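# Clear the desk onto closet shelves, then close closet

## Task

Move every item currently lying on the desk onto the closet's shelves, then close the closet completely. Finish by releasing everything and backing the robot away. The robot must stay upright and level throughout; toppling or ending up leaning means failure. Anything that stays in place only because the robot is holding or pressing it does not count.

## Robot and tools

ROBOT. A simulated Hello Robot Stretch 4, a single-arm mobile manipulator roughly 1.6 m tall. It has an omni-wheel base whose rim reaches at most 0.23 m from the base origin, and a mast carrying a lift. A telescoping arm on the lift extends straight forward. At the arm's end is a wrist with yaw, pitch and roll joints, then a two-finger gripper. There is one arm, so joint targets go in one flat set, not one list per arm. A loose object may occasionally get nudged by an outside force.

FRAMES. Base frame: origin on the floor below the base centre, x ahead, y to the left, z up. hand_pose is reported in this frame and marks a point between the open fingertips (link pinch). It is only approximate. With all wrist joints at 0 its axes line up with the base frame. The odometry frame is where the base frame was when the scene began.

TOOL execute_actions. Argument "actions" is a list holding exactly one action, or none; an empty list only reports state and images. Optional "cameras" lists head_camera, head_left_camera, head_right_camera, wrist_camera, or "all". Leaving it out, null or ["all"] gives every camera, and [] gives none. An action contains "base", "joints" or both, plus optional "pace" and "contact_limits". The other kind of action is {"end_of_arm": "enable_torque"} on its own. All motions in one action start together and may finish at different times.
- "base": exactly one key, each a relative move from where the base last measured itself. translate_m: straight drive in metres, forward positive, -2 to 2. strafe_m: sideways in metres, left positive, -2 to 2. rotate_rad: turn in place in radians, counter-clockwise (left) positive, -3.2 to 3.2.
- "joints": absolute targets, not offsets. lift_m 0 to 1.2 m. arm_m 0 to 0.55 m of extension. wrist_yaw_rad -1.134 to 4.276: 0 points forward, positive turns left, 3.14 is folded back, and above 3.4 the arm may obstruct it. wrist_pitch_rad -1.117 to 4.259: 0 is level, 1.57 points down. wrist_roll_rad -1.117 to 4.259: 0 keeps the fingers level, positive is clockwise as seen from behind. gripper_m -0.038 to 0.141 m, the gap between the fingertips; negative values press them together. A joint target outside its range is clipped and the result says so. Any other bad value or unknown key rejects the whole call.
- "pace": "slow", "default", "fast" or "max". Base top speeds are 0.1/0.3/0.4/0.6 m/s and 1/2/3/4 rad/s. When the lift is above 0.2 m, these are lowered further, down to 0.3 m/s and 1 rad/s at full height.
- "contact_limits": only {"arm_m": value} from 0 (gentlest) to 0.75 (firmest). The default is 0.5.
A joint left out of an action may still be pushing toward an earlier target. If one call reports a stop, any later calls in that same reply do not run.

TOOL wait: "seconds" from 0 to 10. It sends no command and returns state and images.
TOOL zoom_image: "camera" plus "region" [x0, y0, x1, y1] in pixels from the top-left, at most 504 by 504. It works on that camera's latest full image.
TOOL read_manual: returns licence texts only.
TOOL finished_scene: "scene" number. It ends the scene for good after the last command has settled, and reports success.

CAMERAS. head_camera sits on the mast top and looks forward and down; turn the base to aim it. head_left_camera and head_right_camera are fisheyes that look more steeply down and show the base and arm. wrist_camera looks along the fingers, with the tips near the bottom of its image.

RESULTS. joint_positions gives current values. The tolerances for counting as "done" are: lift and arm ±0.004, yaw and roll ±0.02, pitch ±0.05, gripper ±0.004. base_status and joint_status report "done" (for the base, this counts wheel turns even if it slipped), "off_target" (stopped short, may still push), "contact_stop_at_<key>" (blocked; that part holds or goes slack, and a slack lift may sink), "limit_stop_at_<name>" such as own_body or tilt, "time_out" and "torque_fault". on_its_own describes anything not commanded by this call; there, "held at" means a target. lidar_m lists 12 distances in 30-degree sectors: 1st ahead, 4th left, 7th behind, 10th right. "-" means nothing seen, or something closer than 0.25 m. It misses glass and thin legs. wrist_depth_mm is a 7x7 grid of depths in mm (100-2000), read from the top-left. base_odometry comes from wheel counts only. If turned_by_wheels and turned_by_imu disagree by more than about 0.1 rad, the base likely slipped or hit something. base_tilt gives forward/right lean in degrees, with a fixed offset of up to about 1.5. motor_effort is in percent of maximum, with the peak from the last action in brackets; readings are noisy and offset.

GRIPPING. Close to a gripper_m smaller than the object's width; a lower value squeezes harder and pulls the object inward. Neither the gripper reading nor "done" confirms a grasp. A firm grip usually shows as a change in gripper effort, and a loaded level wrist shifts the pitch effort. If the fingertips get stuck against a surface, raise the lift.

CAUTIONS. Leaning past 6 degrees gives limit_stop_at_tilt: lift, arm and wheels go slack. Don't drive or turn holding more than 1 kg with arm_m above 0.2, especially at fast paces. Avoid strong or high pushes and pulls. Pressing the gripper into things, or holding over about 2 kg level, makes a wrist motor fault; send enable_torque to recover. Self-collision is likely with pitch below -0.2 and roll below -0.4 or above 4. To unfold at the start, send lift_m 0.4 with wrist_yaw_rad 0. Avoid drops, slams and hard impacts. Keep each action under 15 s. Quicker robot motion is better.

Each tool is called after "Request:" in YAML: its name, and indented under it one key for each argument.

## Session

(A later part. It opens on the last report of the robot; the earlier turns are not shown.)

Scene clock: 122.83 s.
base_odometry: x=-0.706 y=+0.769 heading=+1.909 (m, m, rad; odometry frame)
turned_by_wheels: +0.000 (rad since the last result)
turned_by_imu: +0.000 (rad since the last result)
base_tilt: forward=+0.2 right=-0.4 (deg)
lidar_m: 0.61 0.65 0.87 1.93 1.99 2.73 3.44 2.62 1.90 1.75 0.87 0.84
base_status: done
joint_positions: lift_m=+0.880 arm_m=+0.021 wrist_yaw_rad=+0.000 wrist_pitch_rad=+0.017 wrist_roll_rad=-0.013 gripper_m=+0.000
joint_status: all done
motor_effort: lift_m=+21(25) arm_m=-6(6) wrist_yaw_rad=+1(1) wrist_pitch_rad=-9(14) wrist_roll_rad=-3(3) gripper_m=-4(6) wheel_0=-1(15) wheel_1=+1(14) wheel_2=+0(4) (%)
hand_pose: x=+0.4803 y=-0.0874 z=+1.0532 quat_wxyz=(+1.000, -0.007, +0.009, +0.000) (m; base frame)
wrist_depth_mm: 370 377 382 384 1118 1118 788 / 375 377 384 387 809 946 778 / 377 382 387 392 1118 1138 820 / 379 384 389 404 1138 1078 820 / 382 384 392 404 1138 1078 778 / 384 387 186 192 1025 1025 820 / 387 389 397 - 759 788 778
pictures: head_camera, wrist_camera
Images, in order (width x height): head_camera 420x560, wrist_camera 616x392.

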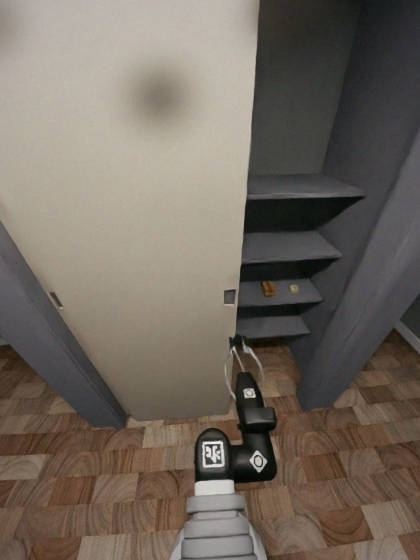

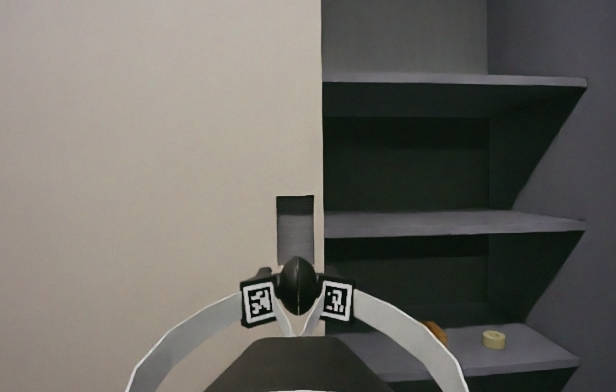

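Request:
execute_actions:
  actions:
    - {"base":{"rotate_rad":0.035},"joints":{"arm_m":0.1},"pace":"default"}
  cameras: []

Request:
execute_actions:
  actions:
    - {"base":{"strafe_m":-0.024},"joints":{"arm_m":0.15},"pace":"default"}
  cameras: ["wrist_camera"]

Scene clock: 124.70 s.
base_odometry: x=-0.706 y=+0.769 heading=+1.943 (m, m, rad; odometry frame)
turned_by_wheels: +0.034 (rad since the last result)
turned_by_imu: +0.034 (rad since the last result)
base_tilt: forward=+0.2 right=-0.5 (deg)
lidar_m: 0.62 0.62 0.90 1.93 2.05 2.82 3.47 2.55 1.86 1.74 0.85 0.90
base_status: done
joint_positions: lift_m=+0.880 arm_m=+0.099 wrist_yaw_rad=+0.000 wrist_pitch_rad=+0.017 wrist_roll_rad=-0.013 gripper_m=+0.000
joint_status: all done
motor_effort: lift_m=+20(21) arm_m=+5(4) wrist_yaw_rad=+0(0) wrist_pitch_rad=-9(8) wrist_roll_rad=-2(3) gripper_m=-5(4) wheel_0=-4(7) wheel_1=-4(5) wheel_2=-2(9) (%)
hand_pose: x=+0.5584 y=-0.0874 z=+1.0532 quat_wxyz=(+1.000, -0.007, +0.009, +0.000) (m; base frame)
wrist_depth_mm: 301 303 304 306 1008 1025 842 / 304 304 306 306 723 723 715 / 306 307 309 309 1025 1025 866 / 307 309 312 312 1025 1025 820 / 309 310 312 314 1025 1042 820 / 312 314 186 192 1008 1042 866 / 314 315 319 - 759 741 741
pictures: none
No camera images: the call's "cameras" was empty. Leave "cameras" out to get every camera's image.

Scene clock: 125.70 s.
base_odometry: x=-0.684 y=+0.778 heading=+1.943 (m, m, rad; odometry frame)
turned_by_wheels: +0.000 (rad since the last result)
turned_by_imu: +0.000 (rad since the last result)
base_tilt: forward=+0.1 right=-0.5 (deg)
lidar_m: 0.61 0.66 0.86 1.95 2.07 2.83 3.46 2.48 1.86 1.71 0.85 0.85
base_status: done
joint_positions: lift_m=+0.880 arm_m=+0.149 wrist_yaw_rad=+0.000 wrist_pitch_rad=+0.017 wrist_roll_rad=-0.013 gripper_m=+0.000
joint_status: all done
motor_effort: lift_m=+20(20) arm_m=+5(5) wrist_yaw_rad=+0(1) wrist_pitch_rad=-8(8) wrist_roll_rad=-3(3) gripper_m=-4(4) wheel_0=+3(8) wheel_1=-1(10) wheel_2=+0(2) (%)
hand_pose: x=+0.6084 y=-0.0874 z=+1.0532 quat_wxyz=(+1.000, -0.007, +0.009, +0.000) (m; base frame)
wrist_depth_mm: 254 254 255 256 960 960 778 / 254 255 256 258 723 723 715 / 255 257 258 260 976 976 831 / 258 259 259 272 976 991 798 / 260 262 262 273 991 991 750 / 262 263 186 192 991 1008 842 / 264 264 267 - 759 741 741
pictures: wrist_camera
Images, in order (width x height): wrist_camera 616x392.

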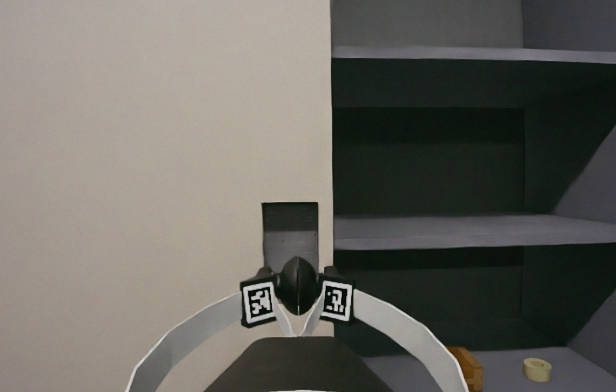

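Request:
execute_actions:
  actions:
    - {"base":{"strafe_m":0.006},"joints":{"arm_m":0.165},"pace":"default"}
  cameras: []

Request:
execute_actions:
  actions:
    - {"joints":{"arm_m":0.21},"pace":"slow","contact_limits":{"arm_m":0.1}}
  cameras: ["wrist_camera"]

Scene clock: 126.63 s.
base_odometry: x=-0.690 y=+0.776 heading=+1.943 (m, m, rad; odometry frame)
turned_by_wheels: +0.000 (rad since the last result)
turned_by_imu: +0.000 (rad since the last result)
base_tilt: forward=+0.2 right=-0.4 (deg)
lidar_m: 0.61 0.64 0.89 1.93 2.07 2.83 3.46 2.47 1.82 1.73 0.85 0.89
base_status: done
joint_positions: lift_m=+0.880 arm_m=+0.164 wrist_yaw_rad=+0.000 wrist_pitch_rad=+0.017 wrist_roll_rad=-0.013 gripper_m=+0.000
joint_status: all done
motor_effort: lift_m=+20(20) arm_m=+5(5) wrist_yaw_rad=+0(1) wrist_pitch_rad=-7(9) wrist_roll_rad=-2(2) gripper_m=-6(5) wheel_0=-1(8) wheel_1=-1(11) wheel_2=+0(1) (%)
hand_pose: x=+0.6234 y=-0.0874 z=+1.0532 quat_wxyz=(+1.000, -0.007, +0.009, +0.000) (m; base frame)
wrist_depth_mm: 238 240 240 241 946 946 778 / 240 241 242 243 723 723 707 / 241 243 244 244 960 960 842 / 243 245 245 246 960 976 809 / 245 246 247 258 976 991 768 / 247 248 186 193 976 976 842 / 249 249 250 - 759 750 741
pictures: none
No camera images: the call's "cameras" was empty. Leave "cameras" out to get every camera's image.

Scene clock: 127.80 s.
base_odometry: x=-0.690 y=+0.775 heading=+1.942 (m, m, rad; odometry frame)
turned_by_wheels: +0.000 (rad since the last result)
turned_by_imu: +0.002 (rad since the last result)
base_tilt: forward=+0.1 right=-0.5 (deg)
lidar_m: 0.60 0.65 0.90 1.94 2.03 2.84 3.46 2.50 1.84 1.72 0.85 0.83
base_status: not commanded
joint_positions: lift_m=+0.880 arm_m=+0.184 wrist_yaw_rad=-0.006 wrist_pitch_rad=+0.017 wrist_roll_rad=-0.013 gripper_m=+0.000
joint_status: arm_m contact_stop (moved +0.020 of +0.046)
on_its_own: arm_m is slack since a contact_stop (your +0.210 is given up); wrist_yaw_rad is at rest, and its effort (+19) is outside its rest range (-13 to +13)
motor_effort: lift_m=+20(20) arm_m=+0(15) wrist_yaw_rad=+19(29) wrist_pitch_rad=-5(8) wrist_roll_rad=-3(3) gripper_m=-2(4) wheel_0=+0(2) wheel_1=+0(2) wheel_2=-9(9) (%)
contact_limits: arm_m 0.1
hand_pose: x=+0.6432 y=-0.0892 z=+1.0534 quat_wxyz=(+1.000, -0.007, +0.008, -0.003) (m; base frame)
wrist_depth_mm: 221 222 224 224 931 931 778 / 222 224 225 226 723 723 715 / 224 225 227 228 946 946 831 / 226 227 229 229 960 960 798 / 228 229 229 241 668 960 759 / 229 230 186 193 960 976 842 / 230 230 233 - 759 750 750
pictures: wrist_camera
Images, in order (width x height): wrist_camera 616x392.

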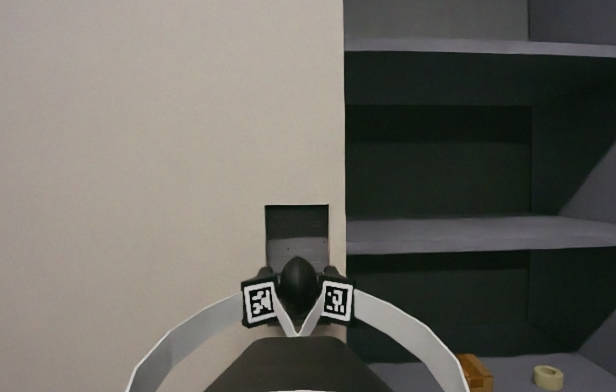

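In the recess. Back off 2 mm and slide right.

Request:
execute_actions:
  actions:
    - {"base":{"strafe_m":-0.2},"joints":{"arm_m":0.181},"pace":"slow"}
  cameras: ["wrist_camera"]

Scene clock: 131.10 s.
base_odometry: x=-0.504 y=+0.848 heading=+1.943 (m, m, rad; odometry frame)
turned_by_wheels: +0.001 (rad since the last result)
turned_by_imu: +0.001 (rad since the last result)
base_tilt: forward=+0.1 right=-0.5 (deg)
lidar_m: 0.59 0.64 0.96 2.15 2.28 3.08 3.47 2.24 1.61 1.53 0.86 0.72
base_status: done
joint_positions: lift_m=+0.880 arm_m=+0.181 wrist_yaw_rad=-0.001 wrist_pitch_rad=+0.017 wrist_roll_rad=-0.013 gripper_m=+0.000
joint_status: all done
motor_effort: lift_m=+21(20) arm_m=-3(5) wrist_yaw_rad=+3(29) wrist_pitch_rad=-7(7) wrist_roll_rad=-3(3) gripper_m=-4(5) wheel_0=+9(16) wheel_1=-1(8) wheel_2=-1(8) (%)
hand_pose: x=+0.6408 y=-0.0877 z=+1.0533 quat_wxyz=(+1.000, -0.007, +0.008, +0.000) (m; base frame)
wrist_depth_mm: 222 223 224 225 931 707 564 / 224 224 226 226 723 723 574 / 225 226 227 229 946 831 574 / 227 228 229 240 946 831 580 / 229 229 231 241 668 683 549 / 230 231 186 193 960 831 580 / 232 233 233 - 715 723 591
pictures: wrist_camera
Images, in order (width x height): wrist_camera 616x392.

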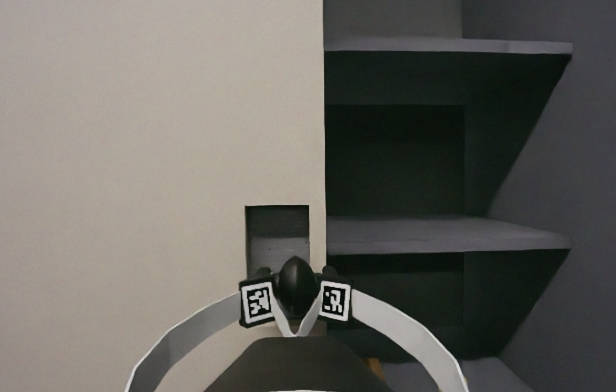

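Request:
execute_actions:
  actions:
    - {"base":{"strafe_m":-0.27},"pace":"slow"}
  cameras: ["wrist_camera","head_camera"]

Scene clock: 135.20 s.
base_odometry: x=-0.252 y=+0.946 heading=+1.943 (m, m, rad; odometry frame)
turned_by_wheels: +0.001 (rad since the last result)
turned_by_imu: +0.000 (rad since the last result)
base_tilt: forward=+0.1 right=-0.5 (deg)
lidar_m: 0.62 0.64 0.99 2.44 2.54 3.47 3.47 1.84 1.31 1.27 1.33 0.60
base_status: done
joint_positions: lift_m=+0.880 arm_m=+0.181 wrist_yaw_rad=-0.003 wrist_pitch_rad=+0.017 wrist_roll_rad=-0.013 gripper_m=+0.000
joint_status: not commanded
motor_effort: lift_m=+21(20) arm_m=+0(3) wrist_yaw_rad=+8(14) wrist_pitch_rad=-7(4) wrist_roll_rad=-3(3) gripper_m=-4(4) wheel_0=+11(19) wheel_1=+0(6) wheel_2=-2(2) (%)
hand_pose: x=+0.6402 y=-0.0882 z=+1.0533 quat_wxyz=(+1.000, -0.007, +0.008, -0.001) (m; base frame)
wrist_depth_mm: 221 222 223 224 229 194 208 / 223 224 224 226 232 195 209 / 224 225 226 228 236 196 211 / 225 226 228 240 238 198 213 / 228 229 229 240 240 200 213 / 229 230 187 191 202 200 215 / 231 231 233 - 229 202 217
pictures: head_camera, wrist_camera
Images, in order (width x height): head_camera 420x560, wrist_camera 616x392.

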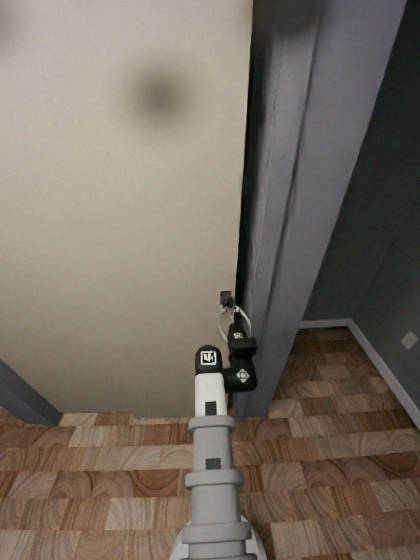

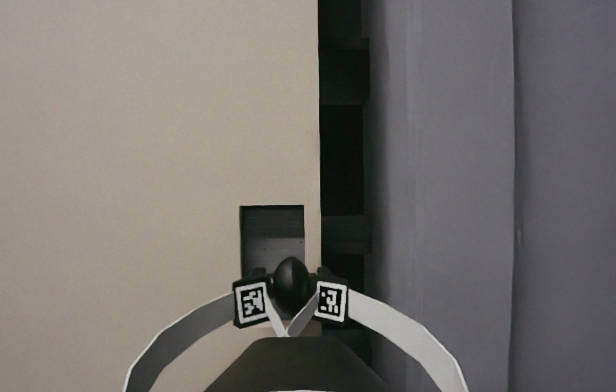

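Request:
execute_actions:
  actions:
    - {"base":{"strafe_m":-0.045},"pace":"slow"}
  cameras: ["wrist_camera"]

Scene clock: 137.50 s.
base_odometry: x=-0.210 y=+0.962 heading=+1.944 (m, m, rad; odometry frame)
turned_by_wheels: +0.001 (rad since the last result)
turned_by_imu: +0.001 (rad since the last result)
base_tilt: forward=+0.1 right=-0.5 (deg)
lidar_m: 0.60 0.66 0.99 2.48 2.59 3.55 3.48 1.82 1.29 1.22 1.27 0.62
base_status: done
joint_positions: lift_m=+0.880 arm_m=+0.181 wrist_yaw_rad=-0.004 wrist_pitch_rad=+0.017 wrist_roll_rad=-0.013 gripper_m=+0.000
joint_status: not commanded
motor_effort: lift_m=+20(20) arm_m=+0(0) wrist_yaw_rad=+11(17) wrist_pitch_rad=-7(7) wrist_roll_rad=-2(3) gripper_m=-5(3) wheel_0=+12(20) wheel_1=+0(4) wheel_2=-3(0) (%)
hand_pose: x=+0.6400 y=-0.0885 z=+1.0533 quat_wxyz=(+1.000, -0.007, +0.008, -0.002) (m; base frame)
wrist_depth_mm: 221 222 223 224 193 208 208 / 223 224 224 224 195 208 209 / 225 225 226 227 196 211 211 / 226 227 228 228 197 212 213 / 228 229 229 229 199 213 214 / 229 231 187 191 200 215 216 / 231 231 232 - 201 216 217
pictures: wrist_camera
Images, in order (width x height): wrist_camera 616x392.

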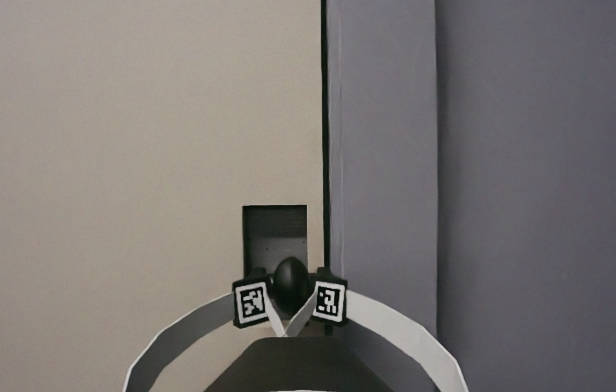

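Request:
execute_actions:
  actions:
    - {"base":{"strafe_m":-0.012},"pace":"slow"}
  cameras: ["wrist_camera"]

Scene clock: 138.60 s.
base_odometry: x=-0.200 y=+0.966 heading=+1.945 (m, m, rad; odometry frame)
turned_by_wheels: +0.001 (rad since the last result)
turned_by_imu: +0.001 (rad since the last result)
base_tilt: forward=+0.1 right=-0.5 (deg)
lidar_m: 0.57 0.66 0.98 2.48 2.62 3.54 3.48 1.76 1.25 1.20 1.29 0.61
base_status: done
joint_positions: lift_m=+0.880 arm_m=+0.181 wrist_yaw_rad=+0.004 wrist_pitch_rad=+0.017 wrist_roll_rad=-0.013 gripper_m=+0.000
joint_status: not commanded
motor_effort: lift_m=+20(20) arm_m=+0(0) wrist_yaw_rad=-12(11) wrist_pitch_rad=-4(8) wrist_roll_rad=-4(2) gripper_m=-6(5) wheel_0=+16(17) wheel_1=+1(1) wheel_2=-2(2) (%)
hand_pose: x=+0.6407 y=-0.0862 z=+1.0533 quat_wxyz=(+1.000, -0.007, +0.008, +0.002) (m; base frame)
wrist_depth_mm: 223 223 222 222 191 206 205 / 224 224 224 224 193 207 206 / 226 226 226 226 195 208 208 / 228 228 228 228 196 210 209 / 229 229 230 229 197 211 211 / 232 231 189 190 198 213 213 / 233 232 233 - 200 213 214
pictures: wrist_camera
Images, in order (width x height): wrist_camera 616x392.

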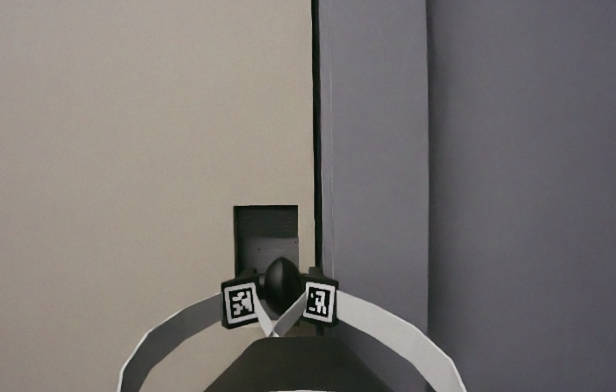

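Request:
execute_actions:
  actions:
    - {"base":{"strafe_m":0.006},"joints":{"arm_m":0.14},"pace":"default"}
  cameras: []

Request:
execute_actions:
  actions:
    - {"base":{"strafe_m":0.014},"joints":{"wrist_roll_rad":1.57},"pace":"default"}
  cameras: ["wrist_camera","head_camera"]

Scene clock: 141.77 s.
base_odometry: x=-0.205 y=+0.964 heading=+1.946 (m, m, rad; odometry frame)
turned_by_wheels: +0.001 (rad since the last result)
turned_by_imu: +0.001 (rad since the last result)
base_tilt: forward=+0.1 right=-0.5 (deg)
lidar_m: 0.60 0.65 0.98 2.47 2.59 3.54 3.47 1.81 1.27 1.22 1.29 0.59
base_status: done
joint_positions: lift_m=+0.880 arm_m=+0.141 wrist_yaw_rad=+0.000 wrist_pitch_rad=+0.017 wrist_roll_rad=-0.013 gripper_m=+0.000
joint_status: all done
motor_effort: lift_m=+20(21) arm_m=-6(6) wrist_yaw_rad=+0(32) wrist_pitch_rad=-7(6) wrist_roll_rad=-3(4) gripper_m=-4(7) wheel_0=+5(15) wheel_1=+2(11) wheel_2=+3(4) (%)
hand_pose: x=+0.6004 y=-0.0874 z=+1.0533 quat_wxyz=(+1.000, -0.007, +0.009, +0.000) (m; base frame)
wrist_depth_mm: 258 258 259 259 231 246 246 / 259 260 262 262 234 248 249 / 262 263 263 264 236 249 250 / 264 264 265 265 236 251 252 / 266 265 266 250 238 253 253 / 267 268 186 193 239 254 255 / 270 270 270 - 240 256 257
pictures: none
No camera images: the call's "cameras" was empty. Leave "cameras" out to get every camera's image.

Scene clock: 143.27 s.
base_odometry: x=-0.218 y=+0.959 heading=+1.946 (m, m, rad; odometry frame)
turned_by_wheels: +0.000 (rad since the last result)
turned_by_imu: +0.000 (rad since the last result)
base_tilt: forward=+0.1 right=-0.4 (deg)
lidar_m: 0.59 0.65 0.96 2.47 2.59 3.51 3.47 1.81 1.29 1.21 1.29 0.59
base_status: done
joint_positions: lift_m=+0.880 arm_m=+0.141 wrist_yaw_rad=+0.000 wrist_pitch_rad=+0.017 wrist_roll_rad=+1.570 gripper_m=+0.000
joint_status: all done
motor_effort: lift_m=+21(20) arm_m=-6(6) wrist_yaw_rad=+1(1) wrist_pitch_rad=-7(8) wrist_roll_rad=-2(2) gripper_m=-5(5) wheel_0=-3(6) wheel_1=+2(10) wheel_2=+0(3) (%)
hand_pose: x=+0.6003 y=-0.0874 z=+1.0533 quat_wxyz=(+0.707, +0.707, +0.006, -0.006) (m; base frame)
wrist_depth_mm: 237 241 245 250 253 258 260 / 238 242 246 249 254 257 260 / 238 242 245 249 253 256 262 / 226 230 234 237 240 245 249 / 258 262 265 268 276 279 283 / 259 263 186 194 273 281 283 / 259 262 266 - 276 281 286
pictures: head_camera, wrist_camera
Images, in order (width x height): head_camera 420x560, wrist_camera 616x392.

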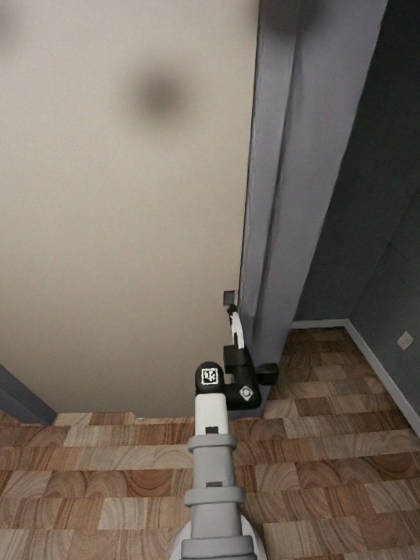

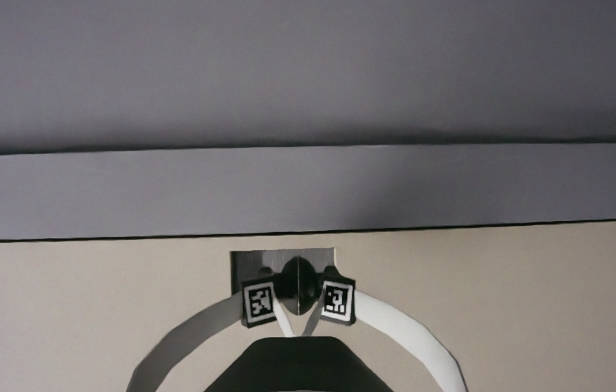

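Request:
execute_actions:
  actions:
    - {"base":{"strafe_m":0.008},"joints":{"lift_m":0.888,"arm_m":0.16},"pace":"default"}
  cameras: ["wrist_camera"]

Request:
execute_actions:
  actions:
    - {"joints":{"arm_m":0.2},"pace":"slow","contact_limits":{"arm_m":0.1}}
  cameras: ["wrist_camera"]

Scene clock: 144.93 s.
base_odometry: x=-0.225 y=+0.956 heading=+1.946 (m, m, rad; odometry frame)
turned_by_wheels: +0.000 (rad since the last result)
turned_by_imu: +0.000 (rad since the last result)
base_tilt: forward=+0.2 right=-0.5 (deg)
lidar_m: 0.58 0.65 1.00 2.45 2.57 3.53 3.48 1.80 1.29 1.24 1.30 0.63
base_status: done
joint_positions: lift_m=+0.888 arm_m=+0.159 wrist_yaw_rad=+0.000 wrist_pitch_rad=+0.017 wrist_roll_rad=+1.570 gripper_m=+0.000
joint_status: all done
motor_effort: lift_m=+22(22) arm_m=+5(6) wrist_yaw_rad=+1(1) wrist_pitch_rad=-8(6) wrist_roll_rad=-2(2) gripper_m=-5(4) wheel_0=-3(11) wheel_1=+2(10) wheel_2=+0(2) (%)
hand_pose: x=+0.6184 y=-0.0874 z=+1.0611 quat_wxyz=(+0.707, +0.707, +0.006, -0.006) (m; base frame)
wrist_depth_mm: 221 224 228 230 234 238 241 / 221 225 228 231 236 239 242 / 210 213 216 220 224 226 229 / 209 213 216 220 223 227 230 / 239 243 247 251 254 258 262 / 240 244 186 194 254 259 264 / 240 243 248 - 255 259 263
pictures: wrist_camera
Images, in order (width x height): wrist_camera 616x392.

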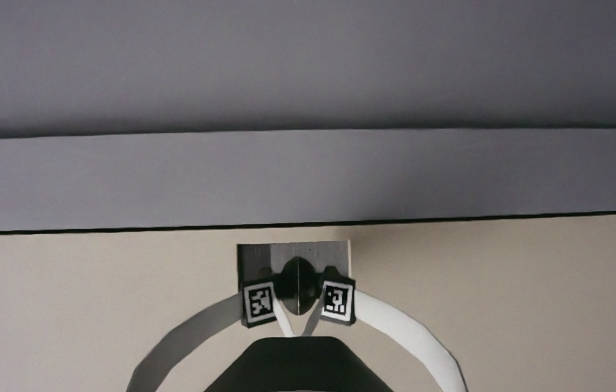

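Scene clock: 146.17 s.
base_odometry: x=-0.225 y=+0.956 heading=+1.946 (m, m, rad; odometry frame)
turned_by_wheels: +0.000 (rad since the last result)
turned_by_imu: +0.000 (rad since the last result)
base_tilt: forward=+0.1 right=-0.5 (deg)
lidar_m: 0.60 0.66 0.99 2.45 2.56 3.54 3.46 1.81 1.29 1.24 1.24 0.60
base_status: not commanded
joint_positions: lift_m=+0.888 arm_m=+0.189 wrist_yaw_rad=-0.004 wrist_pitch_rad=+0.017 wrist_roll_rad=+1.570 gripper_m=+0.000
joint_status: arm_m contact_stop (moved +0.030 of +0.041)
on_its_own: arm_m is slack since a contact_stop (your +0.200 is given up)
motor_effort: lift_m=+22(22) arm_m=+0(13) wrist_yaw_rad=+11(16) wrist_pitch_rad=-6(6) wrist_roll_rad=-2(2) gripper_m=-3(5) wheel_0=-1(3) wheel_1=+2(2) wheel_2=-4(4) (%)
contact_limits: arm_m 0.1
hand_pose: x=+0.6479 y=-0.0885 z=+1.0611 quat_wxyz=(+0.707, +0.707, +0.005, -0.007) (m; base frame)
wrist_depth_mm: 194 197 201 203 206 210 213 / 195 197 200 204 207 211 213 / 182 185 188 191 194 197 200 / 182 185 188 191 194 198 200 / 213 216 220 234 227 231 234 / 214 217 187 202 226 232 235 / 215 216 220 - 229 232 236
pictures: wrist_camera
Images, in order (width x height): wrist_camera 616x392.

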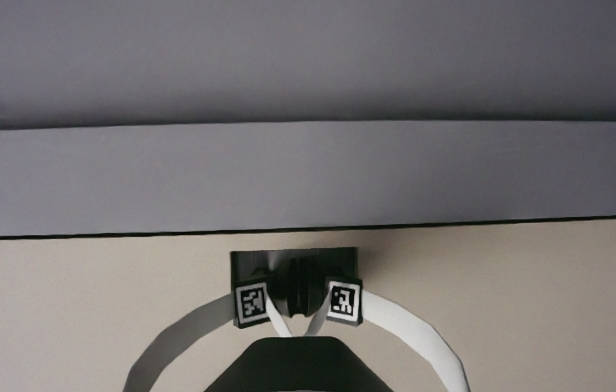

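Request:
execute_actions:
  actions:
    - {"base":{"strafe_m":-0.022},"joints":{"arm_m":0.186},"pace":"slow"}
  cameras: ["wrist_camera"]

Scene clock: 147.43 s.
base_odometry: x=-0.205 y=+0.963 heading=+1.947 (m, m, rad; odometry frame)
turned_by_wheels: +0.001 (rad since the last result)
turned_by_imu: +0.002 (rad since the last result)
base_tilt: forward=+0.1 right=-0.5 (deg)
lidar_m: 0.59 0.66 0.96 2.48 2.59 3.53 3.46 1.77 1.27 1.22 1.27 0.62
base_status: done
joint_positions: lift_m=+0.888 arm_m=+0.186 wrist_yaw_rad=+0.009 wrist_pitch_rad=+0.017 wrist_roll_rad=+1.570 gripper_m=+0.000
joint_status: all done
on_its_own: wrist_yaw_rad is at rest, and its effort (-24) is outside its rest range (-13 to +13)
motor_effort: lift_m=+22(22) arm_m=-2(3) wrist_yaw_rad=-24(25) wrist_pitch_rad=-7(8) wrist_roll_rad=-2(2) gripper_m=-2(3) wheel_0=+17(16) wheel_1=+1(4) wheel_2=-1(7) (%)
hand_pose: x=+0.6464 y=-0.0849 z=+1.0611 quat_wxyz=(+0.707, +0.707, +0.009, -0.003) (m; base frame)
wrist_depth_mm: 192 194 198 201 204 208 210 / 193 196 199 202 206 209 211 / 193 196 199 202 205 208 213 / 181 185 187 190 194 196 199 / 183 200 203 216 227 231 236 / 214 219 189 201 229 233 237 / 216 218 223 - 230 235 237
pictures: wrist_camera
Images, in order (width x height): wrist_camera 616x392.

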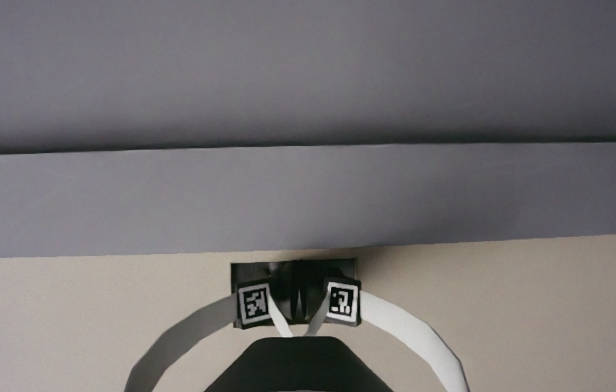

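Request:
execute_actions:
  actions:
    - {"base":{"strafe_m":0.012},"pace":"slow"}
  cameras: []

Request:
execute_actions:
  actions:
    - {"joints":{"arm_m":0.05},"pace":"fast"}
  cameras: []

Request:
execute_actions:
  actions:
    - {"base":{"strafe_m":0.2},"joints":{"wrist_roll_rad":0.0,"wrist_yaw_rad":-0.45,"arm_m":0.0},"pace":"max"}

Scene clock: 148.83 s.
base_odometry: x=-0.216 y=+0.959 heading=+1.947 (m, m, rad; odometry frame)
turned_by_wheels: +0.000 (rad since the last result)
turned_by_imu: +0.000 (rad since the last result)
base_tilt: forward=+0.2 right=-0.5 (deg)
lidar_m: 0.61 0.65 0.99 2.47 2.57 3.55 3.47 1.80 1.28 1.23 1.29 0.62
base_status: done
joint_positions: lift_m=+0.888 arm_m=+0.186 wrist_yaw_rad=-0.003 wrist_pitch_rad=+0.017 wrist_roll_rad=+1.570 gripper_m=+0.000
joint_status: not commanded
motor_effort: lift_m=+22(22) arm_m=-2(2) wrist_yaw_rad=+9(24) wrist_pitch_rad=-8(8) wrist_roll_rad=-2(3) gripper_m=-3(4) wheel_0=-4(13) wheel_1=+3(11) wheel_2=+0(1) (%)
hand_pose: x=+0.6454 y=-0.0883 z=+1.0611 quat_wxyz=(+0.707, +0.707, +0.005, -0.007) (m; base frame)
wrist_depth_mm: 196 199 202 205 209 212 215 / 196 200 204 206 209 212 216 / 196 199 202 206 197 200 202 / 185 187 190 193 196 200 202 / 214 217 221 211 229 234 236 / 216 220 186 203 229 235 237 / 216 219 223 - 230 236 237
pictures: none
No camera images: the call's "cameras" was empty. Leave "cameras" out to get every camera's image.

Scene clock: 150.07 s.
base_odometry: x=-0.216 y=+0.959 heading=+1.947 (m, m, rad; odometry frame)
turned_by_wheels: +0.000 (rad since the last result)
turned_by_imu: +0.000 (rad since the last result)
base_tilt: forward=+0.2 right=-0.4 (deg)
lidar_m: 0.61 0.63 0.98 2.48 2.59 3.54 3.47 1.79 1.29 1.20 1.27 0.62
base_status: not commanded
joint_positions: lift_m=+0.888 arm_m=+0.051 wrist_yaw_rad=+0.000 wrist_pitch_rad=+0.017 wrist_roll_rad=+1.570 gripper_m=+0.000
joint_status: all done
motor_effort: lift_m=+22(22) arm_m=-6(6) wrist_yaw_rad=+1(9) wrist_pitch_rad=-9(7) wrist_roll_rad=-2(3) gripper_m=-5(5) wheel_0=-4(4) wheel_1=+3(4) wheel_2=+0(0) (%)
hand_pose: x=+0.5103 y=-0.0875 z=+1.0610 quat_wxyz=(+0.707, +0.707, +0.006, -0.006) (m; base frame)
wrist_depth_mm: 324 327 334 340 343 349 353 / 324 329 336 340 345 349 353 / 325 330 336 340 345 351 355 / 314 319 324 329 334 338 342 / 343 347 353 359 364 368 375 / 343 347 186 194 364 370 377 / 345 349 353 - 364 373 377
pictures: none
No camera images: the call's "cameras" was empty. Leave "cameras" out to get every camera's image.

Scene clock: 151.80 s.
base_odometry: x=-0.402 y=+0.886 heading=+1.947 (m, m, rad; odometry frame)
turned_by_wheels: +0.000 (rad since the last result)
turned_by_imu: +0.000 (rad since the last result)
base_tilt: forward=+0.1 right=-0.4 (deg)
lidar_m: 0.60 0.64 0.99 2.28 2.36 3.25 3.47 2.08 1.53 1.44 1.50 0.66
base_status: done
joint_positions: lift_m=+0.888 arm_m=+0.001 wrist_yaw_rad=-0.450 wrist_pitch_rad=+0.017 wrist_roll_rad=+0.000 gripper_m=+0.000
joint_status: all done
motor_effort: lift_m=+22(22) arm_m=-6(6) wrist_yaw_rad=+1(5) wrist_pitch_rad=-8(6) wrist_roll_rad=-3(8) gripper_m=-4(3) wheel_0=-1(12) wheel_1=+1(12) wheel_2=+0(3) (%)
hand_pose: x=+0.3936 y=-0.2042 z=+1.0610 quat_wxyz=(+0.975, +0.002, +0.008, -0.223) (m; base frame)
wrist_depth_mm: 368 399 445 473 544 1537 1229 / 370 404 449 477 544 1537 1229 / 370 404 449 484 549 1576 1255 / 370 407 452 488 554 1576 1255 / 370 410 452 488 559 1576 1281 / 375 407 186 192 539 1576 1308 / 377 399 449 - 554 1499 1281
pictures: head_camera, head_left_camera, head_right_camera, wrist_camera
Images, in order (width x height): head_camera 420x560, head_left_camera 420x672, head_right_camera 420x672, wrist_camera 616x392.

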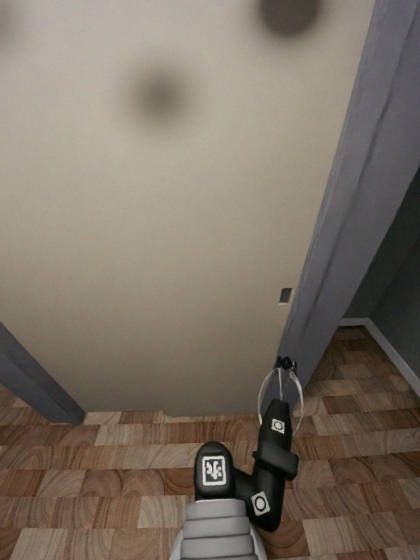

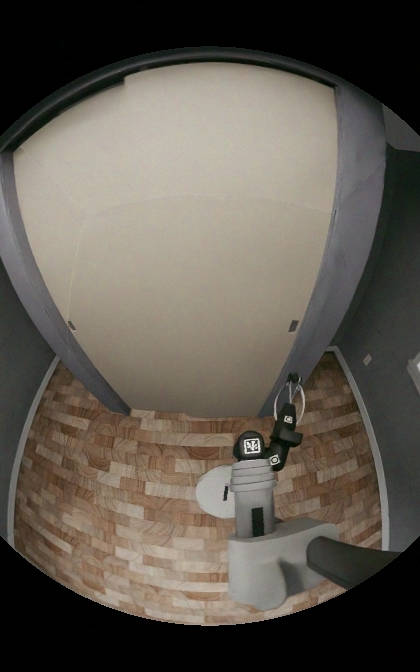

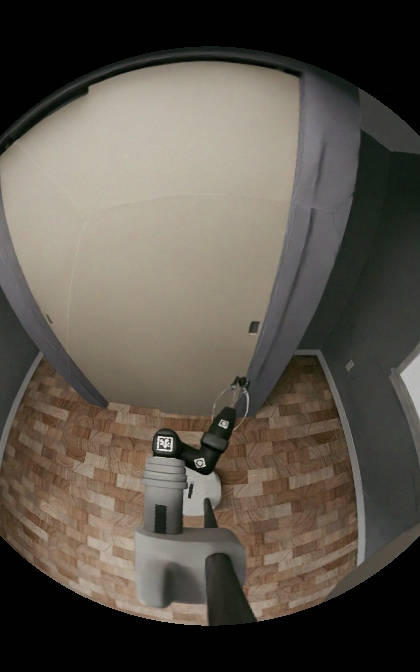

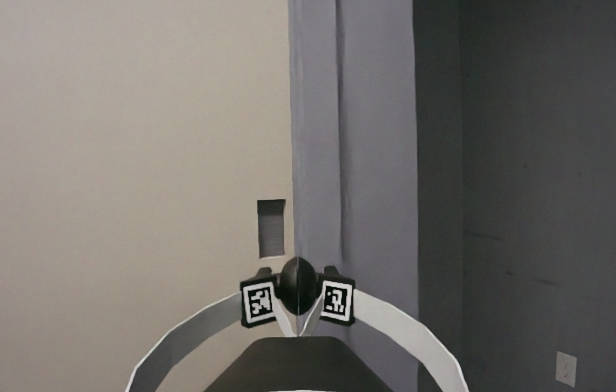

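Request:
execute_actions:
  actions:
    - {"base":{"translate_m":-0.35},"pace":"max"}
  cameras: ["head_left_camera"]

Request:
zoom_image:
  camera: "head_left_camera"
  region: [0, 80, 200, 420]

Scene clock: 154.73 s.
base_odometry: x=-0.274 y=+0.560 heading=+1.946 (m, m, rad; odometry frame)
turned_by_wheels: -0.001 (rad since the last result)
turned_by_imu: +0.001 (rad since the last result)
base_tilt: forward=+0.2 right=-0.4 (deg)
lidar_m: 0.96 1.02 1.42 2.27 2.39 3.14 3.07 2.06 1.53 1.43 1.50 0.98
base_status: done
joint_positions: lift_m=+0.888 arm_m=+0.001 wrist_yaw_rad=-0.450 wrist_pitch_rad=+0.017 wrist_roll_rad=+0.000 gripper_m=+0.000
joint_status: not commanded
motor_effort: lift_m=+22(22) arm_m=-6(6) wrist_yaw_rad=+1(1) wrist_pitch_rad=-8(7) wrist_roll_rad=-4(4) gripper_m=-4(5) wheel_0=-4(6) wheel_1=-3(8) wheel_2=-1(8) (%)
hand_pose: x=+0.3936 y=-0.2042 z=+1.0610 quat_wxyz=(+0.975, +0.002, +0.008, -0.223) (m; base frame)
wrist_depth_mm: 647 707 778 854 1863 1537 1229 / 654 707 788 866 1863 1537 1255 / 654 715 778 878 1863 1537 1255 / 654 723 788 866 1863 1537 1255 / 654 732 788 866 1921 1576 1281 / 661 715 186 192 1863 1576 1281 / 661 699 788 - 1921 1499 1281
pictures: head_left_camera
Images, in order (width x height): head_left_camera 420x672.

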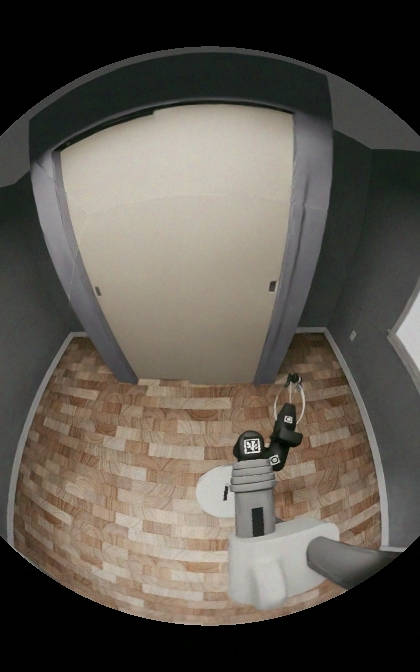

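Region (0, 80, 200, 420) of head_left_camera's 420x672 image, scaled by 1.482, with more detail than that image has; it fills the left 296 columns of this view, and the rest is white.

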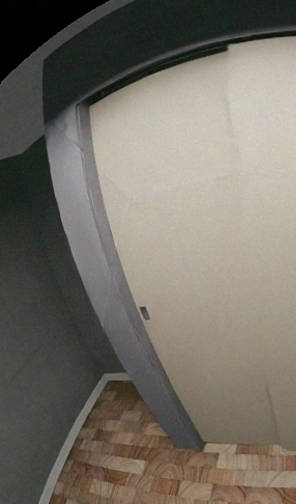

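Both doors are shut.

Request:
finished_scene:
  scene: 2

The scene is finished: the task was done.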